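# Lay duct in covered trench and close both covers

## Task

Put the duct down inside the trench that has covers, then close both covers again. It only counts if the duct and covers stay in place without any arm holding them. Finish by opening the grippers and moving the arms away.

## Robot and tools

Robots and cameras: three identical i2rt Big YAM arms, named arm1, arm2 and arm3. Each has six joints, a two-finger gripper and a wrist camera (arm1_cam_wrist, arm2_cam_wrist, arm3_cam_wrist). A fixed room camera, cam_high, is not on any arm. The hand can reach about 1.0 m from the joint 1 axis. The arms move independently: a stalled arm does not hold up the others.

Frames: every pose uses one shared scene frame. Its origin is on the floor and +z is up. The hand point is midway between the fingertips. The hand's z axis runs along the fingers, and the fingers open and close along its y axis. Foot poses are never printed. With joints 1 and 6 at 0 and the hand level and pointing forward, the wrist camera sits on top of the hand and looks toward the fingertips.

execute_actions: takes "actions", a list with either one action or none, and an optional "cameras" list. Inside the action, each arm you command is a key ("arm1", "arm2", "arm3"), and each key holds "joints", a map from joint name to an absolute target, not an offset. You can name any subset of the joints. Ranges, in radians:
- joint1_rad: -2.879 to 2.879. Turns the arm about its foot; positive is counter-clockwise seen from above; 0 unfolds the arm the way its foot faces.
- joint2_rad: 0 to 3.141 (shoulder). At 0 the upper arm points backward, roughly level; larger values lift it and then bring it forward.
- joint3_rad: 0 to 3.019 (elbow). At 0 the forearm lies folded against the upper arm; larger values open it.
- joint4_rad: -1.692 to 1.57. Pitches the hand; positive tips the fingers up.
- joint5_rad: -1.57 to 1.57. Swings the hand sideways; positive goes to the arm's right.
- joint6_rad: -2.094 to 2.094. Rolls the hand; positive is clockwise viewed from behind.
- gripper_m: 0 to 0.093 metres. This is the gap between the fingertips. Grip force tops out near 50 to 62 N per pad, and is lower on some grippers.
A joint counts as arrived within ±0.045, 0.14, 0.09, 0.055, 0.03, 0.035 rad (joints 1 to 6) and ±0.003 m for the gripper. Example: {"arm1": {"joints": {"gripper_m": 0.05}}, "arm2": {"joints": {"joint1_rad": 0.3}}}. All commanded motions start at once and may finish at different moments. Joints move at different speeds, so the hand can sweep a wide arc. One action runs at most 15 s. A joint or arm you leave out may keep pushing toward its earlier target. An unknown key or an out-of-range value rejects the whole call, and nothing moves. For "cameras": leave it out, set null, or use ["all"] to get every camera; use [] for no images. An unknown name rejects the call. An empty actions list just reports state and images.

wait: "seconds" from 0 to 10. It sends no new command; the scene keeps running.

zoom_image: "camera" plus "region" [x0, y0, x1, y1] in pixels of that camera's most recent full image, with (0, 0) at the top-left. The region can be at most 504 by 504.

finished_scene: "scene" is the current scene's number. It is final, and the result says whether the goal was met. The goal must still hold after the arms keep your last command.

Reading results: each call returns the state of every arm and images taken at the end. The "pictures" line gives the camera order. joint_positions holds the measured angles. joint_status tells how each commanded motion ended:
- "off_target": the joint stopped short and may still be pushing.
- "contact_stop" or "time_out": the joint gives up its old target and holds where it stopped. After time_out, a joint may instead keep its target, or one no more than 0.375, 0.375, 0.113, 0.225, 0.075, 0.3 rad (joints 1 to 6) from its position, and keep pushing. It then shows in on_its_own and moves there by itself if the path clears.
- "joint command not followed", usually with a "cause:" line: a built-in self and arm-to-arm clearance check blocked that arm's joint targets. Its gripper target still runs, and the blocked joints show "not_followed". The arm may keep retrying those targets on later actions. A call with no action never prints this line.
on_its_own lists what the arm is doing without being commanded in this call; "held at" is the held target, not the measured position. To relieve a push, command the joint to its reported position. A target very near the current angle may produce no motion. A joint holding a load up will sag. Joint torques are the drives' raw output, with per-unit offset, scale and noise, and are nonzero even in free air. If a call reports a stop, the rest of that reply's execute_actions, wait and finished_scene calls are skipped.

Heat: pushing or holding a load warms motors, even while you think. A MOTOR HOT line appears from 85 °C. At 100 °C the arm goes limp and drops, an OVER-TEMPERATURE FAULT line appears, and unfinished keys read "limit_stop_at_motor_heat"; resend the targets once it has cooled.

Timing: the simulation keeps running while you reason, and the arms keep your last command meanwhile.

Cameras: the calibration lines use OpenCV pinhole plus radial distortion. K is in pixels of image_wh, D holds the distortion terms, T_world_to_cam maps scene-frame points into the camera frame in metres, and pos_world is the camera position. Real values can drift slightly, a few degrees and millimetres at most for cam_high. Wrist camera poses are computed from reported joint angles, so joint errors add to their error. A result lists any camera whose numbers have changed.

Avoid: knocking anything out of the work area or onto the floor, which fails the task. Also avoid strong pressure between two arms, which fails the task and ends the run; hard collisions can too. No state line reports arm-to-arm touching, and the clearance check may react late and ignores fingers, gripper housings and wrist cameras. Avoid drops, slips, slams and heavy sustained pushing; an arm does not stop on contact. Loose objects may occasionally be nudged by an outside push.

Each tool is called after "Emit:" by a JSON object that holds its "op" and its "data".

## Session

Emit:
{"op": "execute_actions", "data": {"actions": []}}

Scene clock: 0.00 s.
Joint torques (N m, as the arm reports them, + toward a larger angle): no reading
arm1.joint_positions: joint1_rad=-0.095 joint2_rad=+0.533 joint3_rad=+1.380 joint4_rad=-1.233 joint5_rad=-0.024 joint6_rad=+0.119 gripper_m=+0.094
arm1.joint_status: not commanded
arm1.hand: x=-0.7589 y=-0.0802 z=+1.4921 quat_wxyz=(-0.558, -0.076, -0.826, -0.016) (m; scene frame)
arm2.joint_positions: joint1_rad=+0.438 joint2_rad=+0.638 joint3_rad=+1.342 joint4_rad=-1.428 joint5_rad=+0.038 joint6_rad=-0.488 gripper_m=+0.095
arm2.joint_status: not commanded
arm2.hand: x=-0.0539 y=-0.3349 z=+1.2471 quat_wxyz=(-0.320, +0.854, -0.315, -0.263) (m; scene frame)
arm3.joint_positions: joint1_rad=+0.373 joint2_rad=+0.596 joint3_rad=+1.389 joint4_rad=-1.196 joint5_rad=+0.250 joint6_rad=+0.225 gripper_m=+0.095
arm3.joint_status: not commanded
arm3.hand: x=+0.7365 y=-0.1469 z=+1.5442 quat_wxyz=(-0.065, -0.830, +0.004, +0.554) (m; scene frame)
pictures: arm1_cam_wrist, arm2_cam_wrist, arm3_cam_wrist, cam_high
camera_calibration (this result's frames):
arm1_cam_wrist: T_world_to_cam=[[-0.106471, -0.98978, -0.0948668, -0.0161305], [-0.841135, 0.140537, -0.522246, 0.158055], [0.530241, 0.0241916, -0.847502, 1.79691], [0, 0, 0, 1]] pos_world=[-0.821569, -0.0816483, 1.6039]
arm2_cam_wrist: T_world_to_cam=[[0.700758, 0.613555, 0.36399, -0.213206], [0.693623, -0.705277, -0.146529, -0.00781097], [0.16681, 0.355154, -0.919804, 1.3987], [0, 0, 0, 1]] pos_world=[-0.0784945, -0.37145, 1.36299]
arm3_cam_wrist: T_world_to_cam=[[-0.0629361, 0.992835, -0.101574, 0.352156], [0.842698, -0.0016615, -0.538383, 0.214641], [-0.534695, -0.11948, -0.836556, 1.78871], [0, 0, 0, 1]] pos_world=[0.7977, -0.135561, 1.64768]
Images, in order (width x height): arm1_cam_wrist 504x504, arm2_cam_wrist 504x504, arm3_cam_wrist 504x504, cam_high 504x504.

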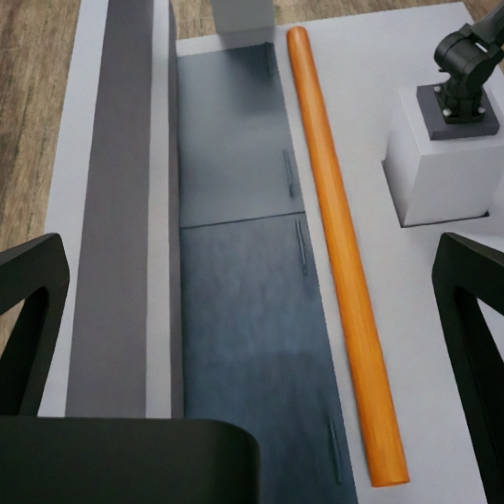

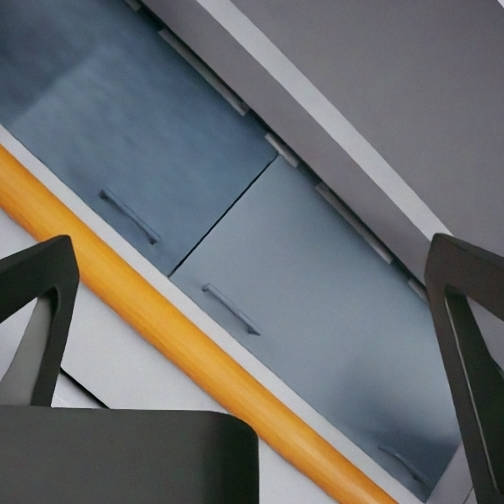

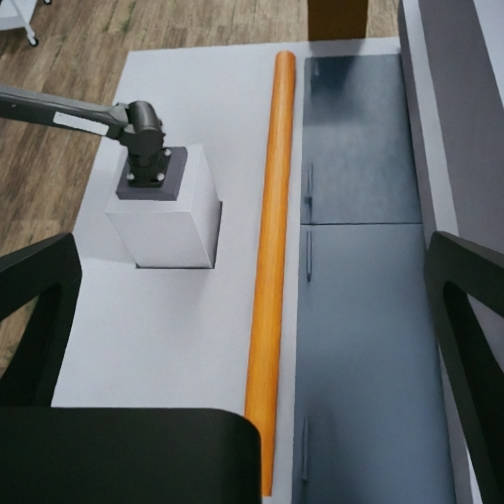

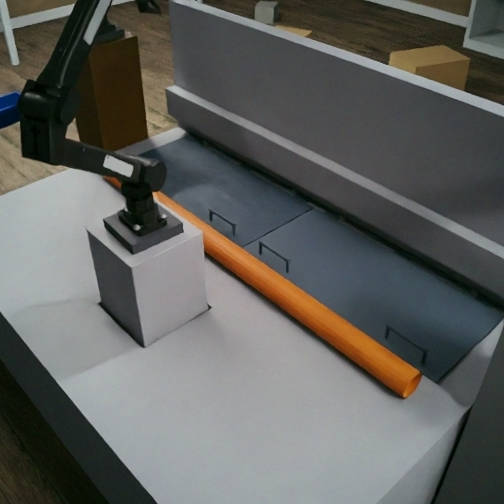

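Emit:
{"op": "zoom_image", "data": {"camera": "arm1_cam_wrist", "region": [200, 0, 400, 200]}}

Emit:
{"op": "zoom_image", "data": {"camera": "arm1_cam_wrist", "region": [280, 330, 454, 504]}}

Emit:
{"op": "zoom_image", "data": {"camera": "arm3_cam_wrist", "region": [200, 20, 400, 220]}}

Emit:
{"op": "zoom_image", "data": {"camera": "cam_high", "region": [304, 250, 504, 450]}}

Region (200, 0, 400, 200) of arm1_cam_wrist's 504x504 image, scaled by 2.520, with more detail than that image has.

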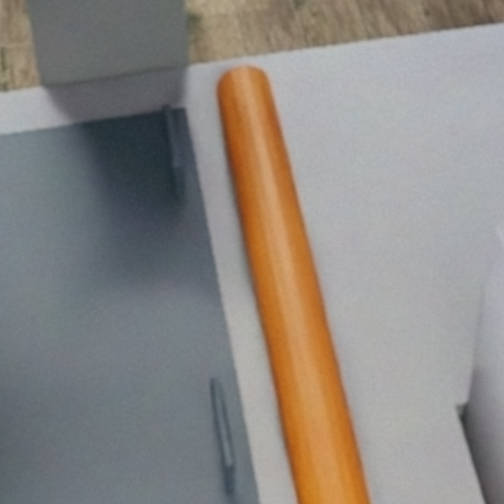

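Region (280, 330, 454, 504) of arm1_cam_wrist's 504x504 image, scaled by 2.897, with more detail than that image has.

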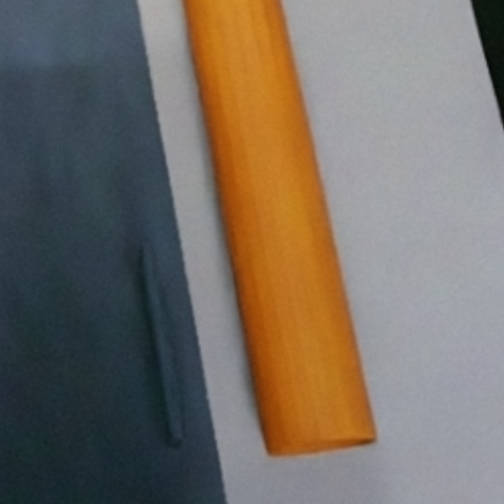

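Region (200, 20, 400, 220) of arm3_cam_wrist's 504x504 image, scaled by 2.520, with more detail than that image has.

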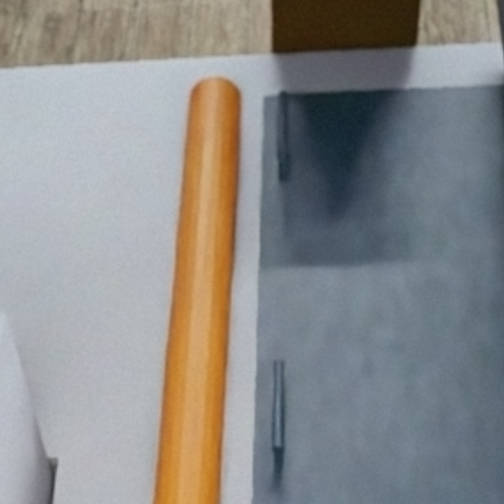

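Region (304, 250, 504, 450) of cam_high's 504x504 image, scaled by 2.520, with more detail than that image has.

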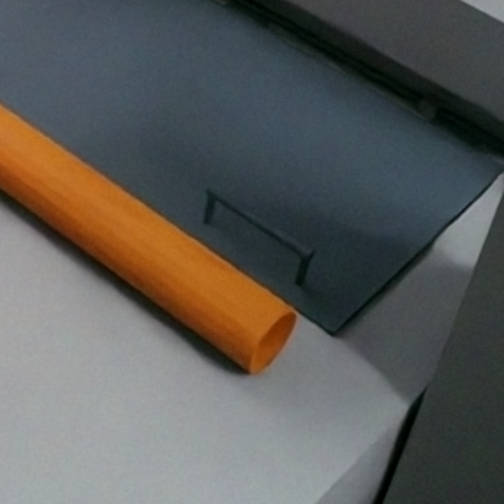

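Emit:
{"op": "execute_actions", "data": {"actions": [{"arm1":{"joints":{"joint1_rad":-0.300,"joint2_rad":2.604,"joint3_rad":0.976,"joint4_rad":0.042,"joint5_rad":-0.05,"joint6_rad":-0.302,"gripper_m":0.036}},"arm3":{"joints":{"joint1_rad":0.202,"joint2_rad":2.735,"joint3_rad":1.090,"joint4_rad":0.063,"joint5_rad":0.05,"joint6_rad":0.216,"gripper_m":0.036}},"arm2":{"joints":{"joint1_rad":0.117,"joint2_rad":1.885,"joint3_rad":0.512,"joint4_rad":-0.198,"joint5_rad":0.0,"joint6_rad":-1.510,"gripper_m":0.093}}}]}}

Scene clock: 122.20 s.
Joint torques (N m, as the arm reports them, + toward a larger angle): arm1=[ -0.14 -17.01  -0.68   0.85   0.02  -0.11] | arm2=[ 0.61 -9.06  1.94  0.88 -0.22 -0.02] | arm3=[ -0.99 -18.65  -0.78   0.78  -0.08  -0.07]
arm1.joint_positions: joint1_rad=-0.289 joint2_rad=+2.609 joint3_rad=+0.975 joint4_rad=+0.033 joint5_rad=-0.047 joint6_rad=-0.292 gripper_m=+0.036
arm1.joint_status: all done
arm1.hand: x=-0.6314 y=-0.1625 z=+0.5552 quat_wxyz=(+0.009, +0.005, -1.000, -0.023) (m; scene frame)
arm2.joint_positions: joint1_rad=+0.118 joint2_rad=+1.873 joint3_rad=+0.506 joint4_rad=-0.217 joint5_rad=+0.001 joint6_rad=-1.502 gripper_m=+0.093
arm2.joint_status: all done
arm2.hand: x=+0.0120 y=-0.2766 z=+0.6042 quat_wxyz=(+0.003, +1.000, +0.001, +0.003) (m; scene frame)
arm3.joint_positions: joint1_rad=+0.212 joint2_rad=+2.746 joint3_rad=+1.086 joint4_rad=+0.053 joint5_rad=+0.052 joint6_rad=+0.225 gripper_m=+0.036
arm3.joint_status: all done
arm3.hand: x=+0.6208 y=-0.1698 z=+0.5555 quat_wxyz=(+0.028, -1.000, +0.001, -0.010) (m; scene frame)
pictures: arm1_cam_wrist, arm2_cam_wrist, arm3_cam_wrist, cam_high
camera_calibration (this result's frames):
arm1_cam_wrist: T_world_to_cam=[[0.0261384, -0.998743, -0.0427706, -0.119571], [-0.797618, -0.0466276, 0.601359, -0.839147], [-0.602597, 0.018396, -0.797834, 0.193485], [0, 0, 0, 1]] pos_world=[-0.549599, -0.162107, 0.653883]
arm2_cam_wrist: T_world_to_cam=[[-0.00124759, 0.999525, -0.0307774, 0.292466], [0.813052, 0.0189322, 0.581883, -0.347803], [0.58219, -0.0242976, -0.81269, 0.60109], [0, 0, 0, 1]] pos_world=[-0.0668019, -0.271138, 0.699881]
arm3_cam_wrist: T_world_to_cam=[[-0.00766665, 0.997945, 0.063623, 0.142017], [0.808149, -0.0312882, 0.588147, -0.829635], [0.588928, 0.055926, -0.806248, 0.212399], [0, 0, 0, 1]] pos_world=[0.54647, -0.179562, 0.650158]
Images, in order (width x height): arm1_cam_wrist 504x504, arm2_cam_wrist 504x504, arm3_cam_wrist 504x504, cam_high 504x504.

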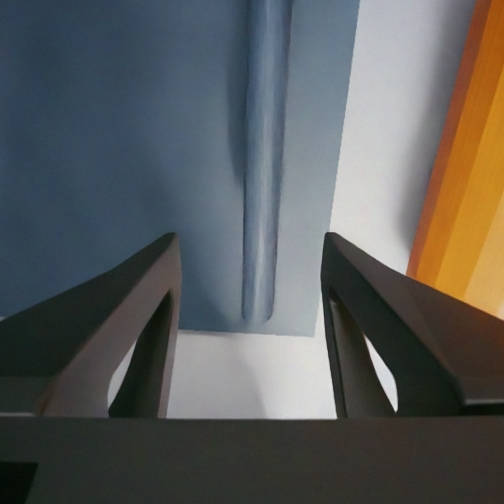

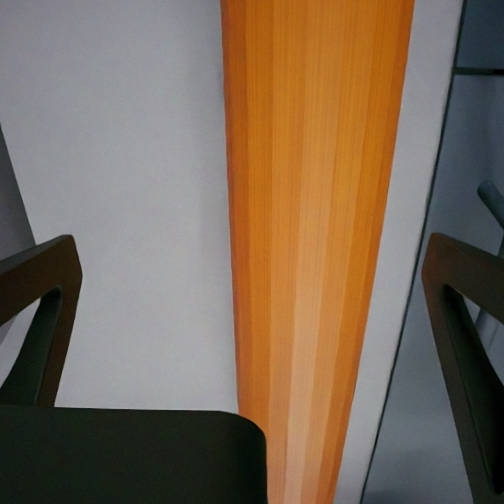

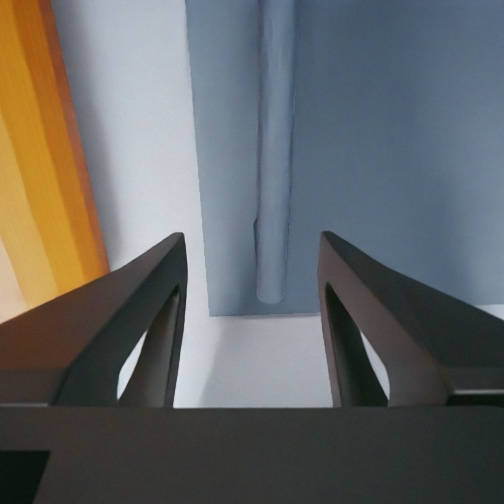

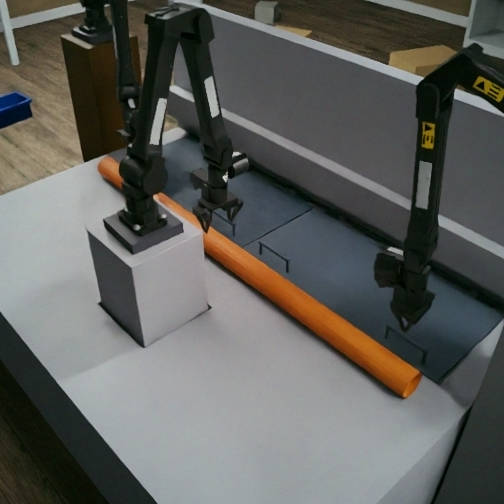

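Emit:
{"op": "zoom_image", "data": {"camera": "arm3_cam_wrist", "region": [80, 80, 400, 400]}}

Emit:
{"op": "zoom_image", "data": {"camera": "arm1_cam_wrist", "region": [120, 80, 440, 400]}}

Region (80, 80, 400, 400) of arm3_cam_wrist's 504x504 image, scaled by 1.575, with more detail than that image has.

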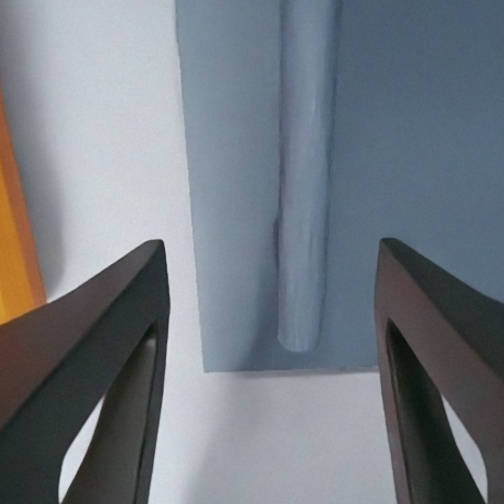

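Region (120, 80, 440, 400) of arm1_cam_wrist's 504x504 image, scaled by 1.575, with more detail than that image has.

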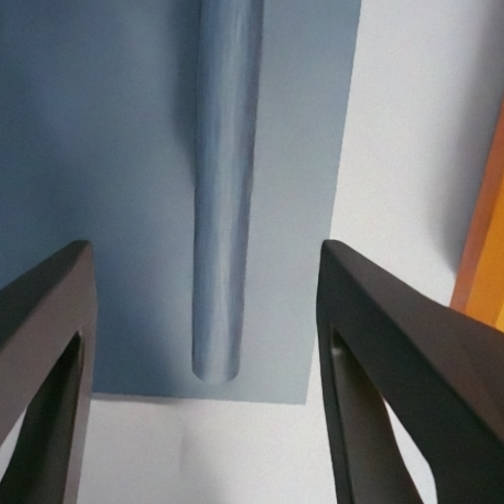

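Emit:
{"op": "zoom_image", "data": {"camera": "cam_high", "region": [80, 120, 240, 280]}}

Emit:
{"op": "zoom_image", "data": {"camera": "arm2_cam_wrist", "region": [200, 20, 504, 324]}}

Region (80, 120, 240, 280) of cam_high's 504x504 image, scaled by 3.150, with more detail than that image has.

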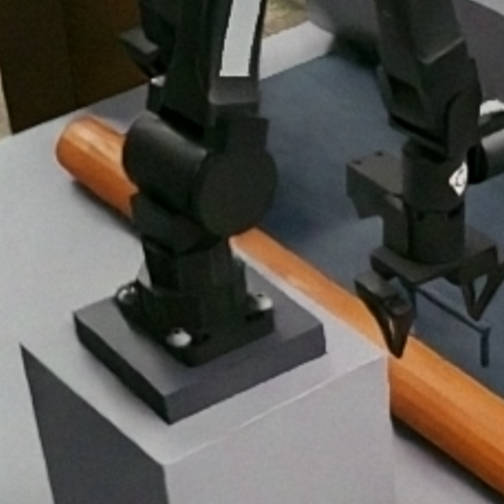

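Region (200, 20, 504, 324) of arm2_cam_wrist's 504x504 image, scaled by 1.658, with more detail than that image has.

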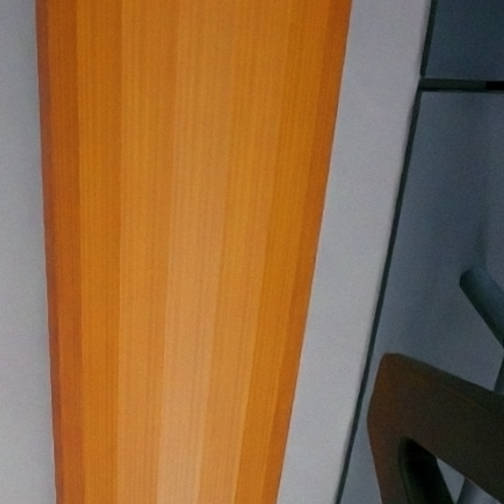

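Emit:
{"op": "zoom_image", "data": {"camera": "cam_high", "region": [370, 300, 480, 410]}}

Region (370, 300, 480, 410) of cam_high's 504x504 image, scaled by 4.582, with more detail than that image has.

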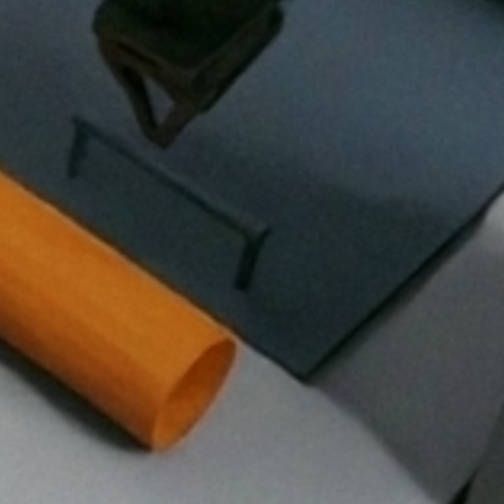

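Emit:
{"op": "execute_actions", "data": {"actions": [{"arm1":{"joints":{"joint2_rad":2.690,"joint3_rad":1.040,"joint4_rad":0.073}},"arm3":{"joints":{"joint1_rad":0.168,"joint2_rad":2.816,"joint3_rad":1.159,"joint4_rad":0.090,"joint6_rad":0.183}},"arm2":{"joints":{"joint1_rad":0.148,"joint2_rad":2.030,"joint3_rad":0.588,"joint4_rad":-0.118,"joint6_rad":-1.483}}}]}}

Scene clock: 232.27 s.
Joint torques (N m, as the arm reports them, + toward a larger angle): arm1=[ -0.13 -16.7   -0.88   0.78   0.03  -0.12] | arm2=[ 1.53 -9.93  1.13  0.6  -0.21  0.13] | arm3=[ -0.76 -17.66  -1.14   0.63  -0.07  -0.07]
arm1.joint_positions: joint1_rad=-0.289 joint2_rad=+2.685 joint3_rad=+1.040 joint4_rad=+0.068 joint5_rad=-0.047 joint6_rad=-0.292 gripper_m=+0.036
arm1.joint_status: all done
arm1.hand: x=-0.6208 y=-0.1658 z=+0.5276 quat_wxyz=(-0.003, +0.006, -1.000, -0.020) (m; scene frame)
arm2.joint_positions: joint1_rad=+0.141 joint2_rad=+2.019 joint3_rad=+0.588 joint4_rad=-0.132 joint5_rad=+0.001 joint6_rad=-1.492 gripper_m=+0.093
arm2.joint_status: all done
arm2.hand: x=+0.0033 y=-0.2481 z=+0.5707 quat_wxyz=(-0.007, +1.000, +0.007, +0.002) (m; scene frame)
arm3.joint_positions: joint1_rad=+0.177 joint2_rad=+2.810 joint3_rad=+1.162 joint4_rad=+0.084 joint5_rad=+0.052 joint6_rad=+0.193 gripper_m=+0.036
arm3.joint_status: all done
arm3.hand: x=+0.5999 y=-0.1609 z=+0.5307 quat_wxyz=(+0.024, -1.000, +0.004, +0.009) (m; scene frame)
pictures: arm1_cam_wrist, arm2_cam_wrist, arm3_cam_wrist, cam_high
camera_calibration (this result's frames):
arm1_cam_wrist: T_world_to_cam=[[0.0272437, -0.999002, -0.0353927, -0.127536], [-0.811499, -0.0427772, 0.582785, -0.812475], [-0.583718, 0.012844, -0.811855, 0.196109], [0, 0, 0, 1]] pos_world=[-0.541376, -0.164683, 0.628197]
arm2_cam_wrist: T_world_to_cam=[[-0.0135648, 0.999859, -0.00988475, 0.251193], [0.81376, 0.0167835, 0.580958, -0.321771], [0.581042, -0.000163217, -0.813873, 0.586253], [0, 0, 0, 1]] pos_world=[-0.0753861, -0.245661, 0.666554]
arm3_cam_wrist: T_world_to_cam=[[-0.00103305, 0.998496, 0.0548151, 0.135335], [0.830507, -0.0296758, 0.556217, -0.794042], [0.557007, 0.0460989, -0.829227, 0.233953], [0, 0, 0, 1]] pos_world=[0.529284, -0.169481, 0.628241]
Images, in order (width x height): arm1_cam_wrist 504x504, arm2_cam_wrist 504x504, arm3_cam_wrist 504x504, cam_high 504x504.

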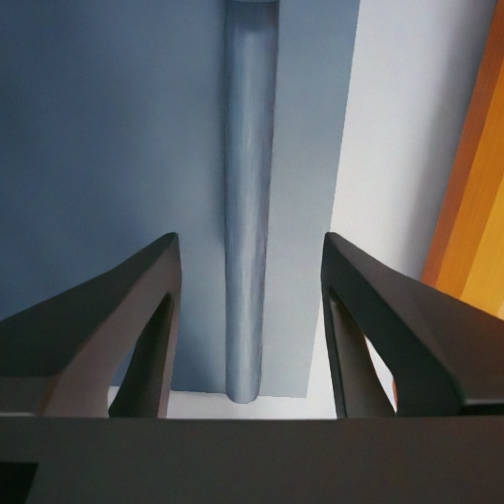

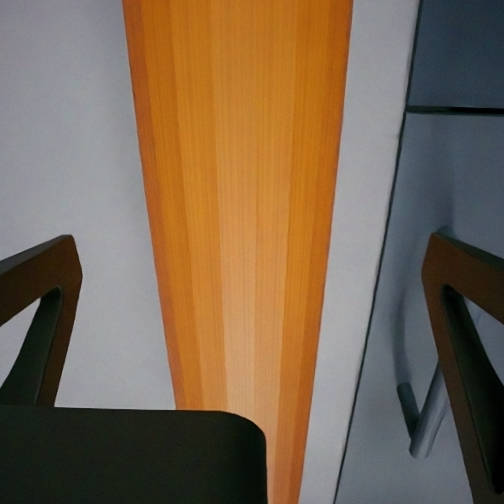

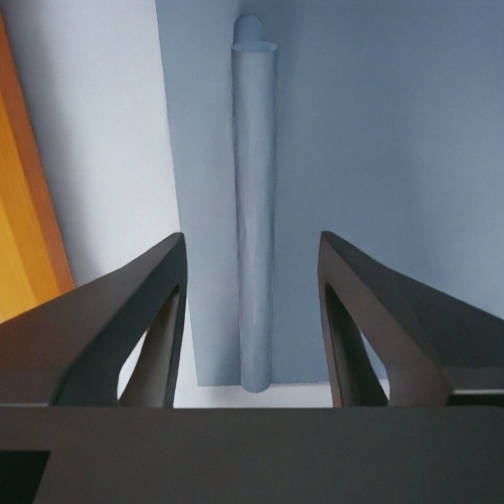

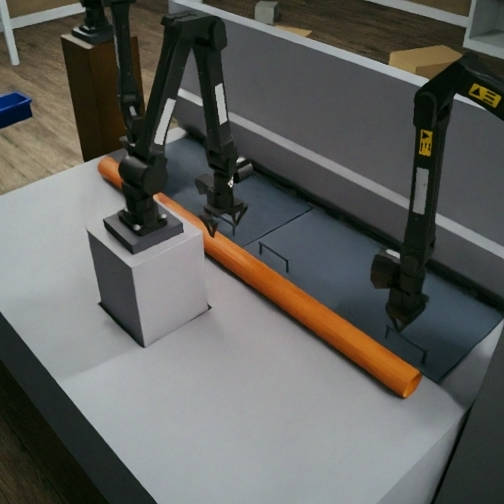

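Emit:
{"op": "execute_actions", "data": {"actions": []}}

Scene clock: 246.73 s.
Joint torques (N m, as the arm reports them, + toward a larger angle): arm1=[ -0.06 -16.77  -0.9    0.7    0.03  -0.11] | arm2=[  1.51 -10.79   1.06   0.62  -0.22   0.13] | arm3=[ -0.68 -17.86  -1.11   0.66  -0.07  -0.07]
arm1.joint_positions: joint1_rad=-0.289 joint2_rad=+2.685 joint3_rad=+1.040 joint4_rad=+0.068 joint5_rad=-0.047 joint6_rad=-0.292 gripper_m=+0.036
arm1.joint_status: all done
arm1.hand: x=-0.6208 y=-0.1658 z=+0.5276 quat_wxyz=(-0.003, +0.006, -1.000, -0.020) (m; scene frame)
arm2.joint_positions: joint1_rad=+0.141 joint2_rad=+2.019 joint3_rad=+0.588 joint4_rad=-0.132 joint5_rad=+0.001 joint6_rad=-1.491 gripper_m=+0.093
arm2.joint_status: all done
arm2.hand: x=+0.0033 y=-0.2481 z=+0.5707 quat_wxyz=(-0.007, +1.000, +0.007, +0.002) (m; scene frame)
arm3.joint_positions: joint1_rad=+0.177 joint2_rad=+2.810 joint3_rad=+1.162 joint4_rad=+0.084 joint5_rad=+0.052 joint6_rad=+0.193 gripper_m=+0.036
arm3.joint_status: all done
arm3.hand: x=+0.5999 y=-0.1609 z=+0.5307 quat_wxyz=(+0.024, -1.000, +0.004, +0.009) (m; scene frame)
pictures: arm1_cam_wrist, arm2_cam_wrist, arm3_cam_wrist, cam_high
camera_calibration (this result's frames):
arm1_cam_wrist: T_world_to_cam=[[0.0272437, -0.999002, -0.0353927, -0.127536], [-0.811499, -0.0427772, 0.582785, -0.812475], [-0.583718, 0.012844, -0.811855, 0.196109], [0, 0, 0, 1]] pos_world=[-0.541376, -0.164683, 0.628197]
arm2_cam_wrist: T_world_to_cam=[[-0.0131835, 0.999864, -0.00988313, 0.251192], [0.81377, 0.0164722, 0.580954, -0.321845], [0.581038, -0.00038359, -0.813876, 0.5862], [0, 0, 0, 1]] pos_world=[-0.0753847, -0.245631, 0.666554]
arm3_cam_wrist: T_world_to_cam=[[-0.00141445, 0.998495, 0.054822, 0.13556], [0.830508, -0.0293632, 0.556232, -0.794001], [0.557005, 0.0463168, -0.829217, 0.233984], [0, 0, 0, 1]] pos_world=[0.529286, -0.169508, 0.62824]
Images, in order (width x height): arm1_cam_wrist 504x504, arm2_cam_wrist 504x504, arm3_cam_wrist 504x504, cam_high 504x504.

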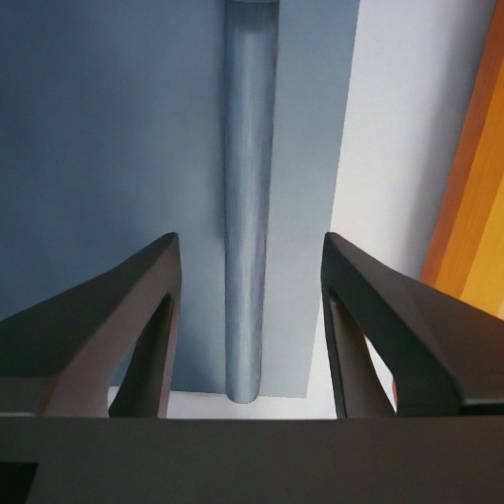

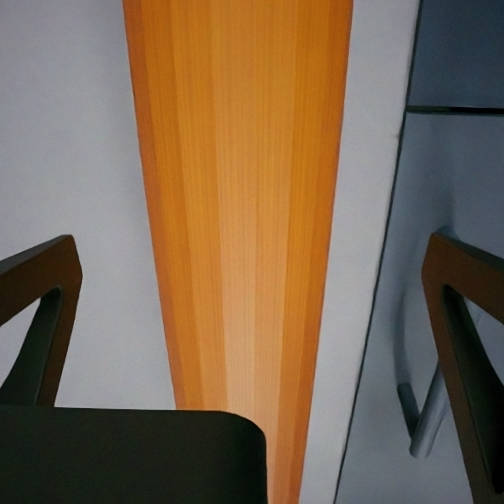

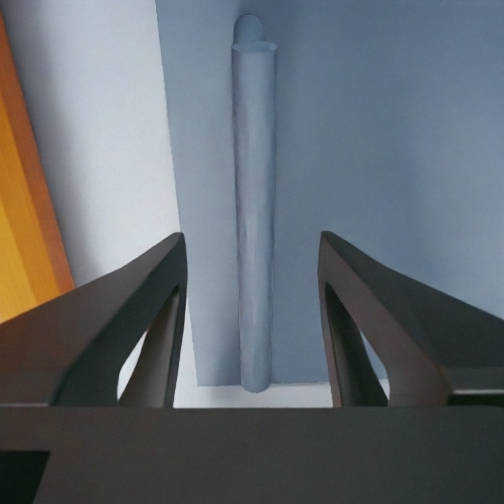

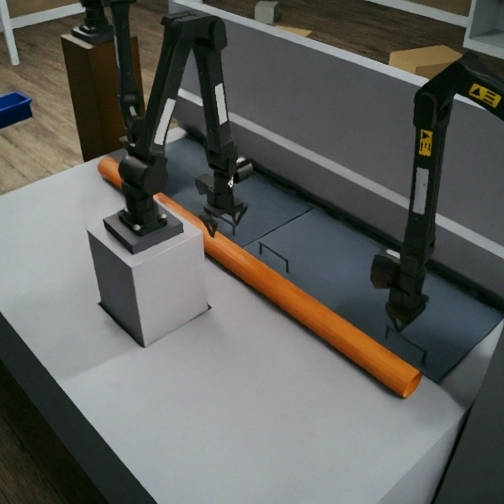

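Emit:
{"op": "execute_actions", "data": {"actions": [{"arm1":{"joints":{"joint2_rad":2.795,"joint3_rad":1.119,"joint4_rad":0.102}},"arm3":{"joints":{"joint1_rad":0.168,"joint2_rad":2.915,"joint3_rad":1.244,"joint4_rad":0.111,"joint6_rad":0.183}},"arm2":{"joints":{"joint1_rad":0.148,"joint2_rad":2.182,"joint3_rad":0.624,"joint4_rad":-0.004,"joint6_rad":-1.483}}}]}}

Scene clock: 250.27 s.
Joint torques (N m, as the arm reports them, + toward a larger angle): arm1=[ -0.06 -17.12  -1.14   0.77   0.02  -0.11] | arm2=[  1.34 -12.28   0.14   0.67  -0.22   0.14] | arm3=[ -0.79 -18.38  -1.02   0.66  -0.07  -0.07]
arm1.joint_positions: joint1_rad=-0.289 joint2_rad=+2.795 joint3_rad=+1.119 joint4_rad=+0.097 joint5_rad=-0.047 joint6_rad=-0.292 gripper_m=+0.036
arm1.joint_status: all done
arm1.hand: x=-0.6236 y=-0.1653 z=+0.4875 quat_wxyz=(-0.002, +0.006, -1.000, -0.020) (m; scene frame)
arm2.joint_positions: joint1_rad=+0.141 joint2_rad=+2.176 joint3_rad=+0.623 joint4_rad=-0.022 joint5_rad=+0.001 joint6_rad=-1.491 gripper_m=+0.093
arm2.joint_status: all done
arm2.hand: x=+0.0037 y=-0.2508 z=+0.5281 quat_wxyz=(-0.001, +1.000, +0.006, +0.003) (m; scene frame)
arm3.joint_positions: joint1_rad=+0.177 joint2_rad=+2.916 joint3_rad=+1.244 joint4_rad=+0.105 joint5_rad=+0.052 joint6_rad=+0.192 gripper_m=+0.036
arm3.joint_status: all done
arm3.hand: x=+0.6058 y=-0.1599 z=+0.4908 quat_wxyz=(+0.024, -1.000, +0.003, +0.007) (m; scene frame)
pictures: arm1_cam_wrist, arm2_cam_wrist, arm3_cam_wrist, cam_high
camera_calibration (this result's frames):
arm1_cam_wrist: T_world_to_cam=[[0.0271635, -0.998984, -0.0359701, -0.128168], [-0.810431, -0.0430734, 0.584249, -0.791415], [-0.585205, 0.013281, -0.810777, 0.160517], [0, 0, 0, 1]] pos_world=[-0.54397, -0.164259, 0.587916]
arm2_cam_wrist: T_world_to_cam=[[-0.0127399, 0.999692, -0.0212875, 0.259483], [0.813163, 0.0227473, 0.581592, -0.296173], [0.581897, -0.00990075, -0.813202, 0.548555], [0, 0, 0, 1]] pos_world=[-0.0750598, -0.247235, 0.623862]
arm3_cam_wrist: T_world_to_cam=[[-0.00200993, 0.998455, 0.0555254, 0.136731], [0.828418, -0.0294378, 0.559336, -0.776957], [0.560106, 0.0471225, -0.827079, 0.19475], [0, 0, 0, 1]] pos_world=[0.53484, -0.168569, 0.588062]
Images, in order (width x height): arm1_cam_wrist 504x504, arm2_cam_wrist 504x504, arm3_cam_wrist 504x504, cam_high 504x504.

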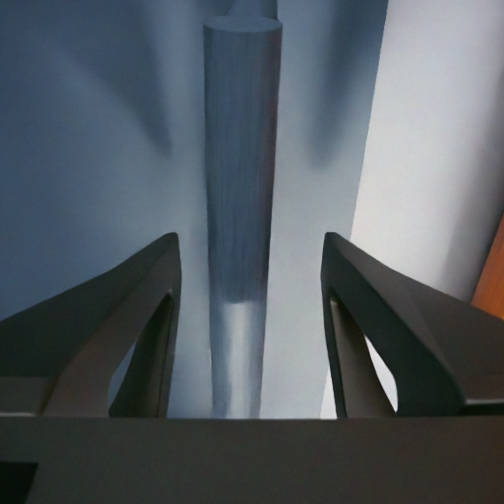

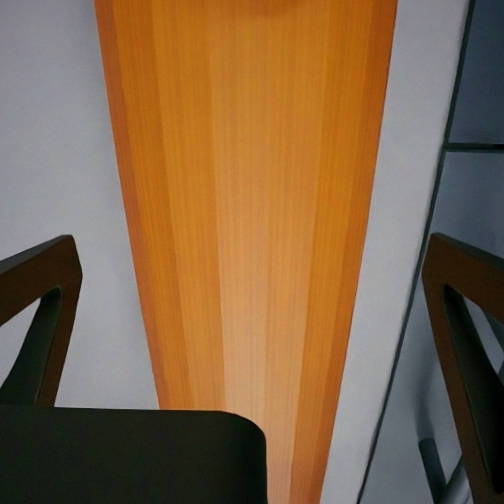

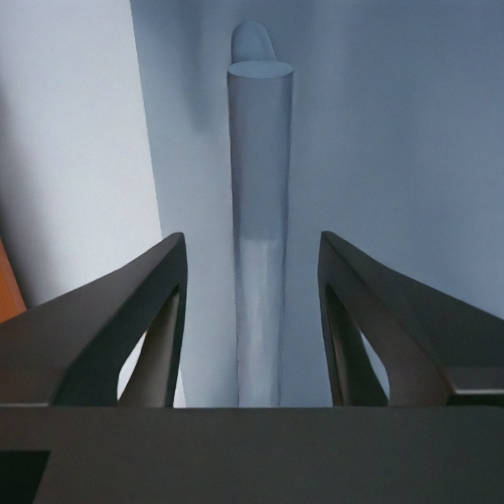

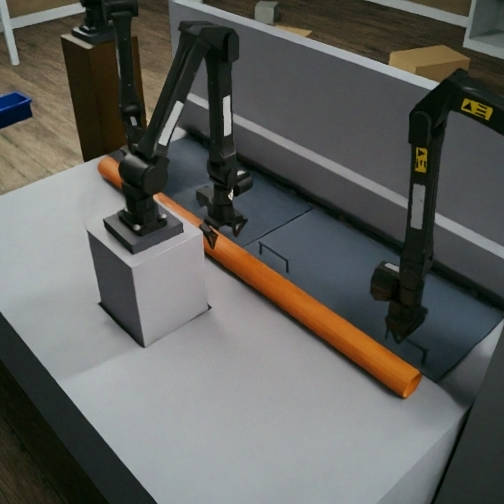

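Emit:
{"op": "execute_actions", "data": {"actions": [{"arm1":{"joints":{"gripper_m":0.0}},"arm3":{"joints":{"gripper_m":0.0}},"arm2":{"joints":{"joint2_rad":2.243,"joint3_rad":0.647,"joint4_rad":0.038}}}], "cameras": []}}

Emit:
{"op": "execute_actions", "data": {"actions": [{"arm2":{"joints":{"joint2_rad":2.306,"joint3_rad":0.669,"joint4_rad":0.082}}}]}}

Scene clock: 258.73 s.
Joint torques (N m, as the arm reports them, + toward a larger angle): arm1=[ -0.19 -17.11  -1.16   0.71   0.47  -0.21] | arm2=[  1.46 -11.02   0.13   0.7   -0.2    0.14] | arm3=[ -0.66 -18.32  -1.11   0.63  -0.27  -0.04]
arm1.joint_positions: joint1_rad=-0.289 joint2_rad=+2.795 joint3_rad=+1.118 joint4_rad=+0.097 joint5_rad=-0.061 joint6_rad=-0.281 gripper_m=+0.010
arm1.joint_status: gripper_m off_target (ended at +0.010, target +0.000)
arm1.hand: x=-0.6233 y=-0.1628 z=+0.4876 quat_wxyz=(-0.004, +0.000, -1.000, -0.027) (m; scene frame)
arm2.joint_positions: joint1_rad=+0.141 joint2_rad=+2.228 joint3_rad=+0.647 joint4_rad=+0.021 joint5_rad=+0.001 joint6_rad=-1.491 gripper_m=+0.093
arm2.joint_status: all done
arm2.hand: x=+0.0031 y=-0.2441 z=+0.5137 quat_wxyz=(-0.009, +1.000, +0.006, +0.002) (m; scene frame)
arm3.joint_positions: joint1_rad=+0.175 joint2_rad=+2.916 joint3_rad=+1.244 joint4_rad=+0.105 joint5_rad=+0.056 joint6_rad=+0.190 gripper_m=+0.011
arm3.joint_status: gripper_m off_target (ended at +0.011, target +0.000)
arm3.hand: x=+0.6055 y=-0.1586 z=+0.4908 quat_wxyz=(+0.026, -1.000, +0.003, +0.008) (m; scene frame)
pictures: none
No camera images: the call's "cameras" was empty. Leave "cameras" out to get every camera's image.

Scene clock: 259.53 s.
Joint torques (N m, as the arm reports them, + toward a larger angle): arm1=[ -0.13 -17.16  -1.13   0.71   0.47  -0.21] | arm2=[  1.68 -11.82  -0.01   0.85  -0.22   0.16] | arm3=[ -0.58 -18.28  -1.09   0.63  -0.28  -0.05]
arm1.joint_positions: joint1_rad=-0.289 joint2_rad=+2.795 joint3_rad=+1.118 joint4_rad=+0.097 joint5_rad=-0.061 joint6_rad=-0.281 gripper_m=+0.010
arm1.joint_status: not commanded
arm1.hand: x=-0.6233 y=-0.1628 z=+0.4876 quat_wxyz=(-0.004, +0.000, -1.000, -0.027) (m; scene frame)
arm2.joint_positions: joint1_rad=+0.141 joint2_rad=+2.294 joint3_rad=+0.664 joint4_rad=+0.063 joint5_rad=+0.001 joint6_rad=-1.490 gripper_m=+0.093
arm2.joint_status: all done
arm2.hand: x=+0.0035 y=-0.2476 z=+0.4948 quat_wxyz=(-0.006, +1.000, +0.006, +0.002) (m; scene frame)
arm3.joint_positions: joint1_rad=+0.175 joint2_rad=+2.916 joint3_rad=+1.244 joint4_rad=+0.105 joint5_rad=+0.056 joint6_rad=+0.190 gripper_m=+0.011
arm3.joint_status: not commanded
arm3.hand: x=+0.6055 y=-0.1586 z=+0.4908 quat_wxyz=(+0.026, -1.000, +0.003, +0.008) (m; scene frame)
pictures: arm1_cam_wrist, arm2_cam_wrist, arm3_cam_wrist, cam_high
camera_calibration (this result's frames):
arm1_cam_wrist: T_world_to_cam=[[0.0165207, -0.998668, -0.0488898, -0.126015], [-0.812526, -0.0419047, 0.581417, -0.79088], [-0.582691, 0.0301188, -0.812136, 0.165743], [0, 0, 0, 1]] pos_world=[-0.543952, -0.163981, 0.588275]
arm2_cam_wrist: T_world_to_cam=[[-0.0124074, 0.999844, -0.0125414, 0.251243], [0.813645, 0.0173858, 0.581103, -0.277833], [0.58123, -0.00299427, -0.813734, 0.523585], [0, 0, 0, 1]] pos_world=[-0.0751489, -0.244805, 0.59066]
arm3_cam_wrist: T_world_to_cam=[[-0.00306144, 0.998195, 0.0599862, 0.133827], [0.829055, -0.0310085, 0.558306, -0.776801], [0.559158, 0.0514411, -0.827464, 0.196351], [0, 0, 0, 1]] pos_world=[0.53463, -0.167773, 0.588139]
Images, in order (width x height): arm1_cam_wrist 504x504, arm2_cam_wrist 504x504, arm3_cam_wrist 504x504, cam_high 504x504.

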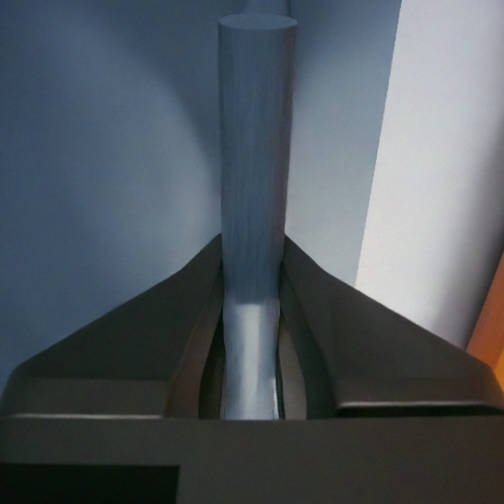

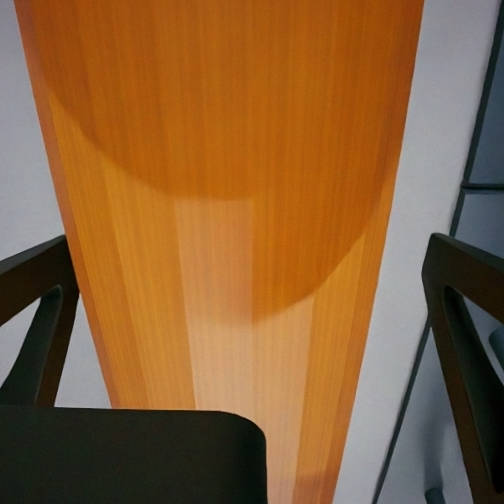

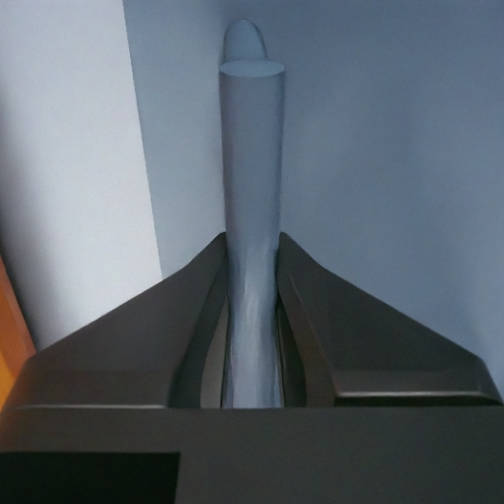

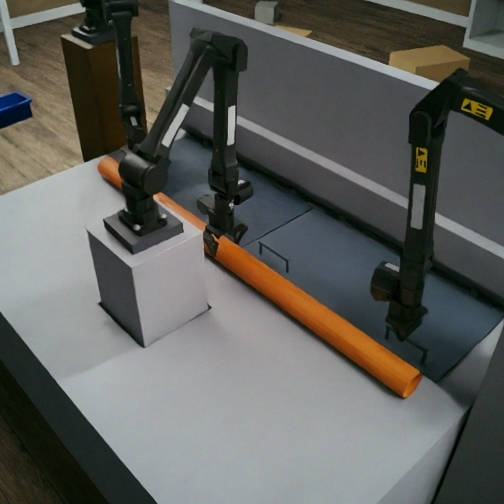

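Emit:
{"op": "execute_actions", "data": {"actions": [{"arm1":{"joints":{"joint1_rad":-0.217,"joint2_rad":2.570,"joint3_rad":0.962,"joint4_rad":0.069,"joint6_rad":-0.245}},"arm3":{"joints":{"joint1_rad":0.098,"joint2_rad":2.703,"joint3_rad":1.092,"joint4_rad":0.083,"joint6_rad":0.138}},"arm2":{"joints":{"gripper_m":0.05}}}]}}

Scene clock: 266.57 s.
Joint torques (N m, as the arm reports them, + toward a larger angle): arm1=[  2.18 -23.9   -3.32  -0.24  -0.62  -0.14] | arm2=[  1.49 -11.62   0.16   0.73  -0.18   0.12] | arm3=[ -2.59 -25.17  -3.03  -0.4    1.14  -0.03]
arm1.joint_positions: joint1_rad=-0.242 joint2_rad=+2.645 joint3_rad=+0.990 joint4_rad=+0.087 joint5_rad=-0.028 joint6_rad=-0.231 gripper_m=+0.010
arm1.joint_status: all done
arm1.hand: x=-0.6234 y=-0.1509 z=+0.5422 quat_wxyz=(-0.004, -0.001, -1.000, -0.009) (m; scene frame)
arm2.joint_positions: joint1_rad=+0.141 joint2_rad=+2.296 joint3_rad=+0.659 joint4_rad=+0.064 joint5_rad=+0.001 joint6_rad=-1.490 gripper_m=+0.074
arm2.joint_status: gripper_m off_target (ended at +0.074, target +0.050)
arm2.hand: x=+0.0038 y=-0.2513 z=+0.4945 quat_wxyz=(-0.003, +1.000, +0.006, +0.002) (m; scene frame)
arm3.joint_positions: joint1_rad=+0.129 joint2_rad=+2.780 joint3_rad=+1.118 joint4_rad=+0.100 joint5_rad=+0.023 joint6_rad=+0.143 gripper_m=+0.011
arm3.joint_status: all done
arm3.hand: x=+0.6048 y=-0.1470 z=+0.5423 quat_wxyz=(+0.010, -1.000, +0.003, +0.007) (m; scene frame)
pictures: arm1_cam_wrist, arm2_cam_wrist, arm3_cam_wrist, cam_high
camera_calibration (this result's frames):
arm1_cam_wrist: T_world_to_cam=[[0.0136787, -0.999799, -0.0146834, -0.131878], [-0.812953, -0.0196698, 0.581997, -0.819489], [-0.582168, 0.00397596, -0.813059, 0.20656], [0, 0, 0, 1]] pos_world=[-0.544149, -0.148792, 0.642949]
arm2_cam_wrist: T_world_to_cam=[[-0.0120018, 0.999754, -0.0186534, 0.257982], [0.813546, 0.0206092, 0.581136, -0.277018], [0.581377, -0.00820071, -0.813593, 0.521768], [0, 0, 0, 1]] pos_world=[-0.074881, -0.24793, 0.590304]
arm3_cam_wrist: T_world_to_cam=[[-0.00374793, 0.999619, 0.0273444, 0.137476], [0.828065, -0.0122276, 0.560498, -0.802445], [0.560619, 0.0247437, -0.827704, 0.2341], [0, 0, 0, 1]] pos_world=[0.533751, -0.153028, 0.639776]
Images, in order (width x height): arm1_cam_wrist 504x504, arm2_cam_wrist 504x504, arm3_cam_wrist 504x504, cam_high 504x504.

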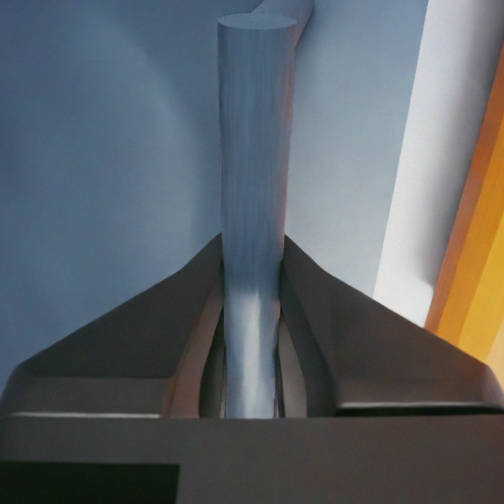

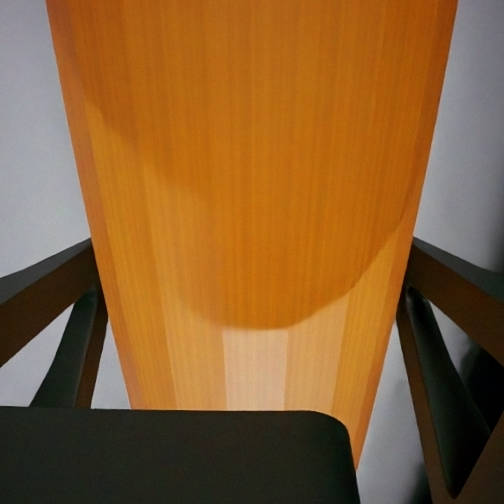

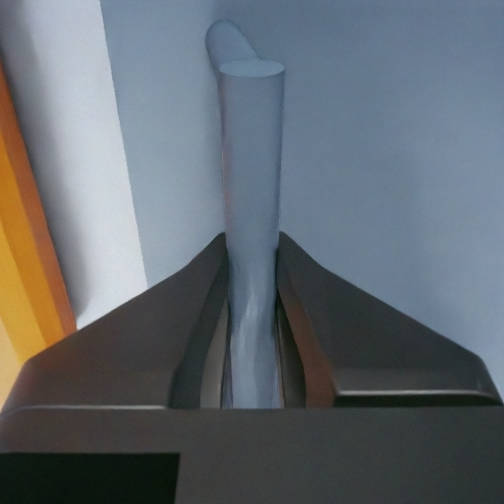

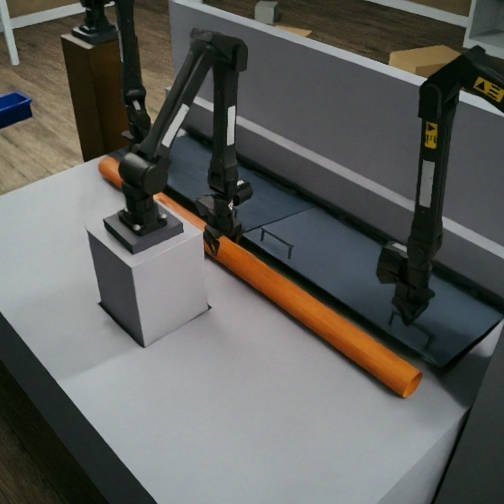

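Emit:
{"op": "zoom_image", "data": {"camera": "cam_high", "region": [160, 150, 320, 310]}}

Region (160, 150, 320, 310) of cam_high's 504x504 image, scaled by 3.150, with more detail than that image has.

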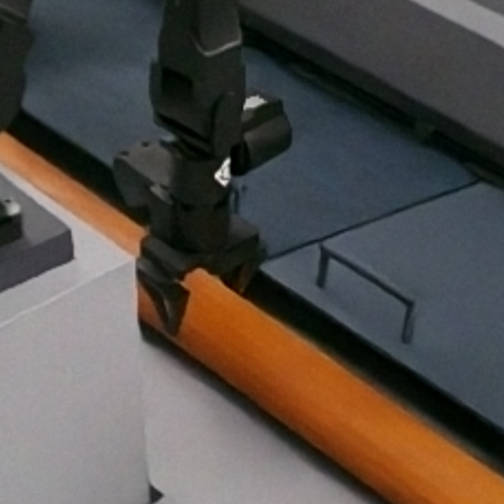

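Emit:
{"op": "execute_actions", "data": {"actions": [{"arm1":{"joints":{"joint1_rad":-0.128,"joint2_rad":2.385,"joint3_rad":0.844,"joint4_rad":0.017,"joint6_rad":-0.156}},"arm3":{"joints":{"joint1_rad":0.011,"joint2_rad":2.527,"joint3_rad":0.962,"joint4_rad":0.050,"joint6_rad":0.054}},"arm2":{"joints":{"joint2_rad":2.114,"joint3_rad":0.575,"joint4_rad":0.012}}}]}}

Scene clock: 280.23 s.
Joint torques (N m, as the arm reports them, + toward a larger angle): arm1=[  2.76 -22.69  -1.88  -0.16  -1.13  -0.08] | arm2=[  1.42 -18.08  -0.48  -0.33  -0.19   0.14] | arm3=[ -3.26 -23.79  -1.69  -0.22   1.72  -0.07]
arm1.joint_positions: joint1_rad=-0.163 joint2_rad=+2.452 joint3_rad=+0.858 joint4_rad=+0.033 joint5_rad=-0.013 joint6_rad=-0.149 gripper_m=+0.010
arm1.joint_status: all done
arm1.hand: x=-0.6235 y=-0.1244 z=+0.6088 quat_wxyz=(-0.005, -0.002, -1.000, -0.002) (m; scene frame)
arm2.joint_positions: joint1_rad=+0.141 joint2_rad=+2.180 joint3_rad=+0.581 joint4_rad=+0.020 joint5_rad=+0.001 joint6_rad=-1.490 gripper_m=+0.074
arm2.joint_status: all done
arm2.hand: x=+0.0053 y=-0.2682 z=+0.5269 quat_wxyz=(+0.001, +1.000, +0.006, +0.003) (m; scene frame)
arm3.joint_positions: joint1_rad=+0.050 joint2_rad=+2.594 joint3_rad=+0.975 joint4_rad=+0.062 joint5_rad=+0.010 joint6_rad=+0.062 gripper_m=+0.011
arm3.joint_status: all done
arm3.hand: x=+0.6045 y=-0.1202 z=+0.6098 quat_wxyz=(+0.003, -1.000, +0.002, +0.008) (m; scene frame)
pictures: arm1_cam_wrist, arm2_cam_wrist, arm3_cam_wrist, cam_high
camera_calibration (this result's frames):
arm1_cam_wrist: T_world_to_cam=[[0.0109868, -0.999939, 0.000887528, -0.115667], [-0.81454, -0.00843486, 0.580046, -0.856156], [-0.580004, -0.00709576, -0.814583, 0.261507], [0, 0, 0, 1]] pos_world=[-0.544427, -0.121026, 0.709732]
arm2_cam_wrist: T_world_to_cam=[[-0.0115814, 0.999618, -0.0251137, 0.278851], [0.813205, 0.0240304, 0.581481, -0.295912], [0.581862, -0.0136882, -0.813173, 0.545421], [0, 0, 0, 1]] pos_world=[-0.0734928, -0.264167, 0.622591]
arm3_cam_wrist: T_world_to_cam=[[-0.00575035, 0.999877, 0.0145741, 0.117949], [0.829616, -0.00336689, 0.558324, -0.838225], [0.558305, 0.0153015, -0.829495, 0.290763], [0, 0, 0, 1]] pos_world=[0.533748, -0.125206, 0.707469]
Images, in order (width x height): arm1_cam_wrist 504x504, arm2_cam_wrist 504x504, arm3_cam_wrist 504x504, cam_high 504x504.

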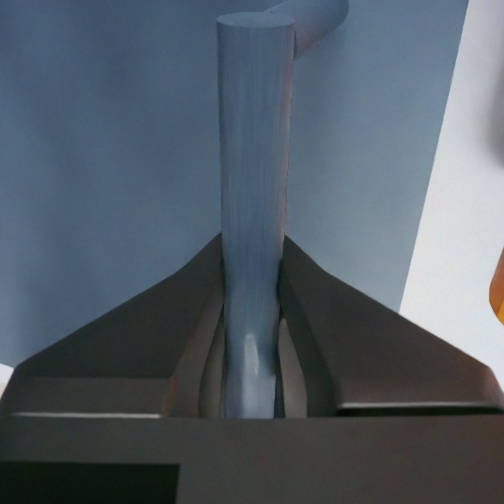

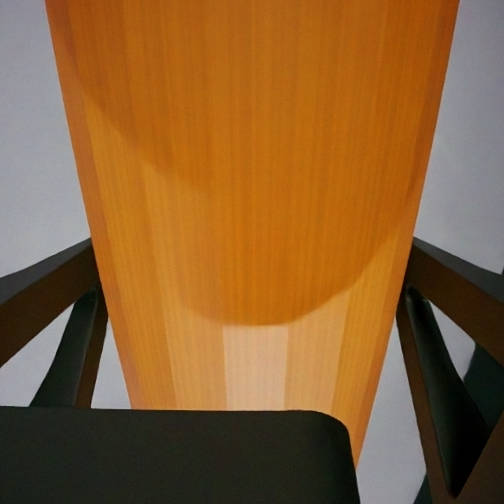

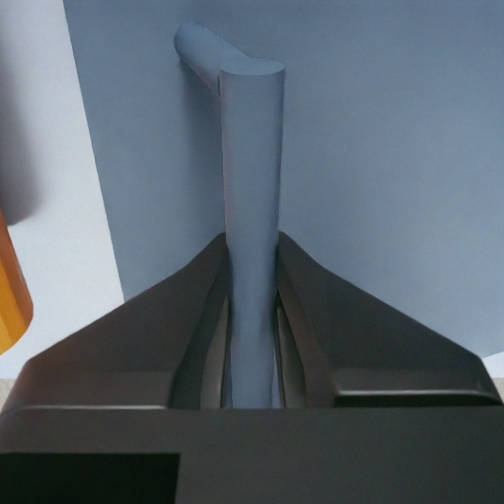

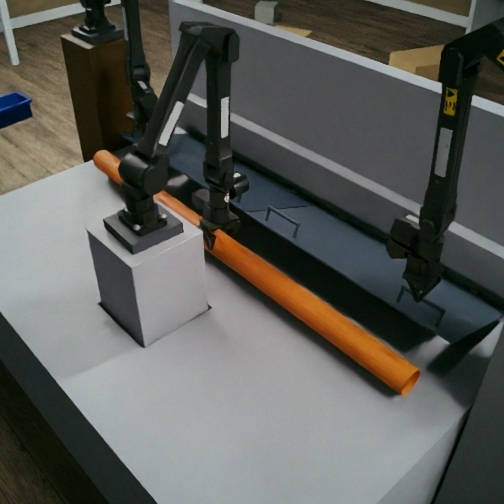

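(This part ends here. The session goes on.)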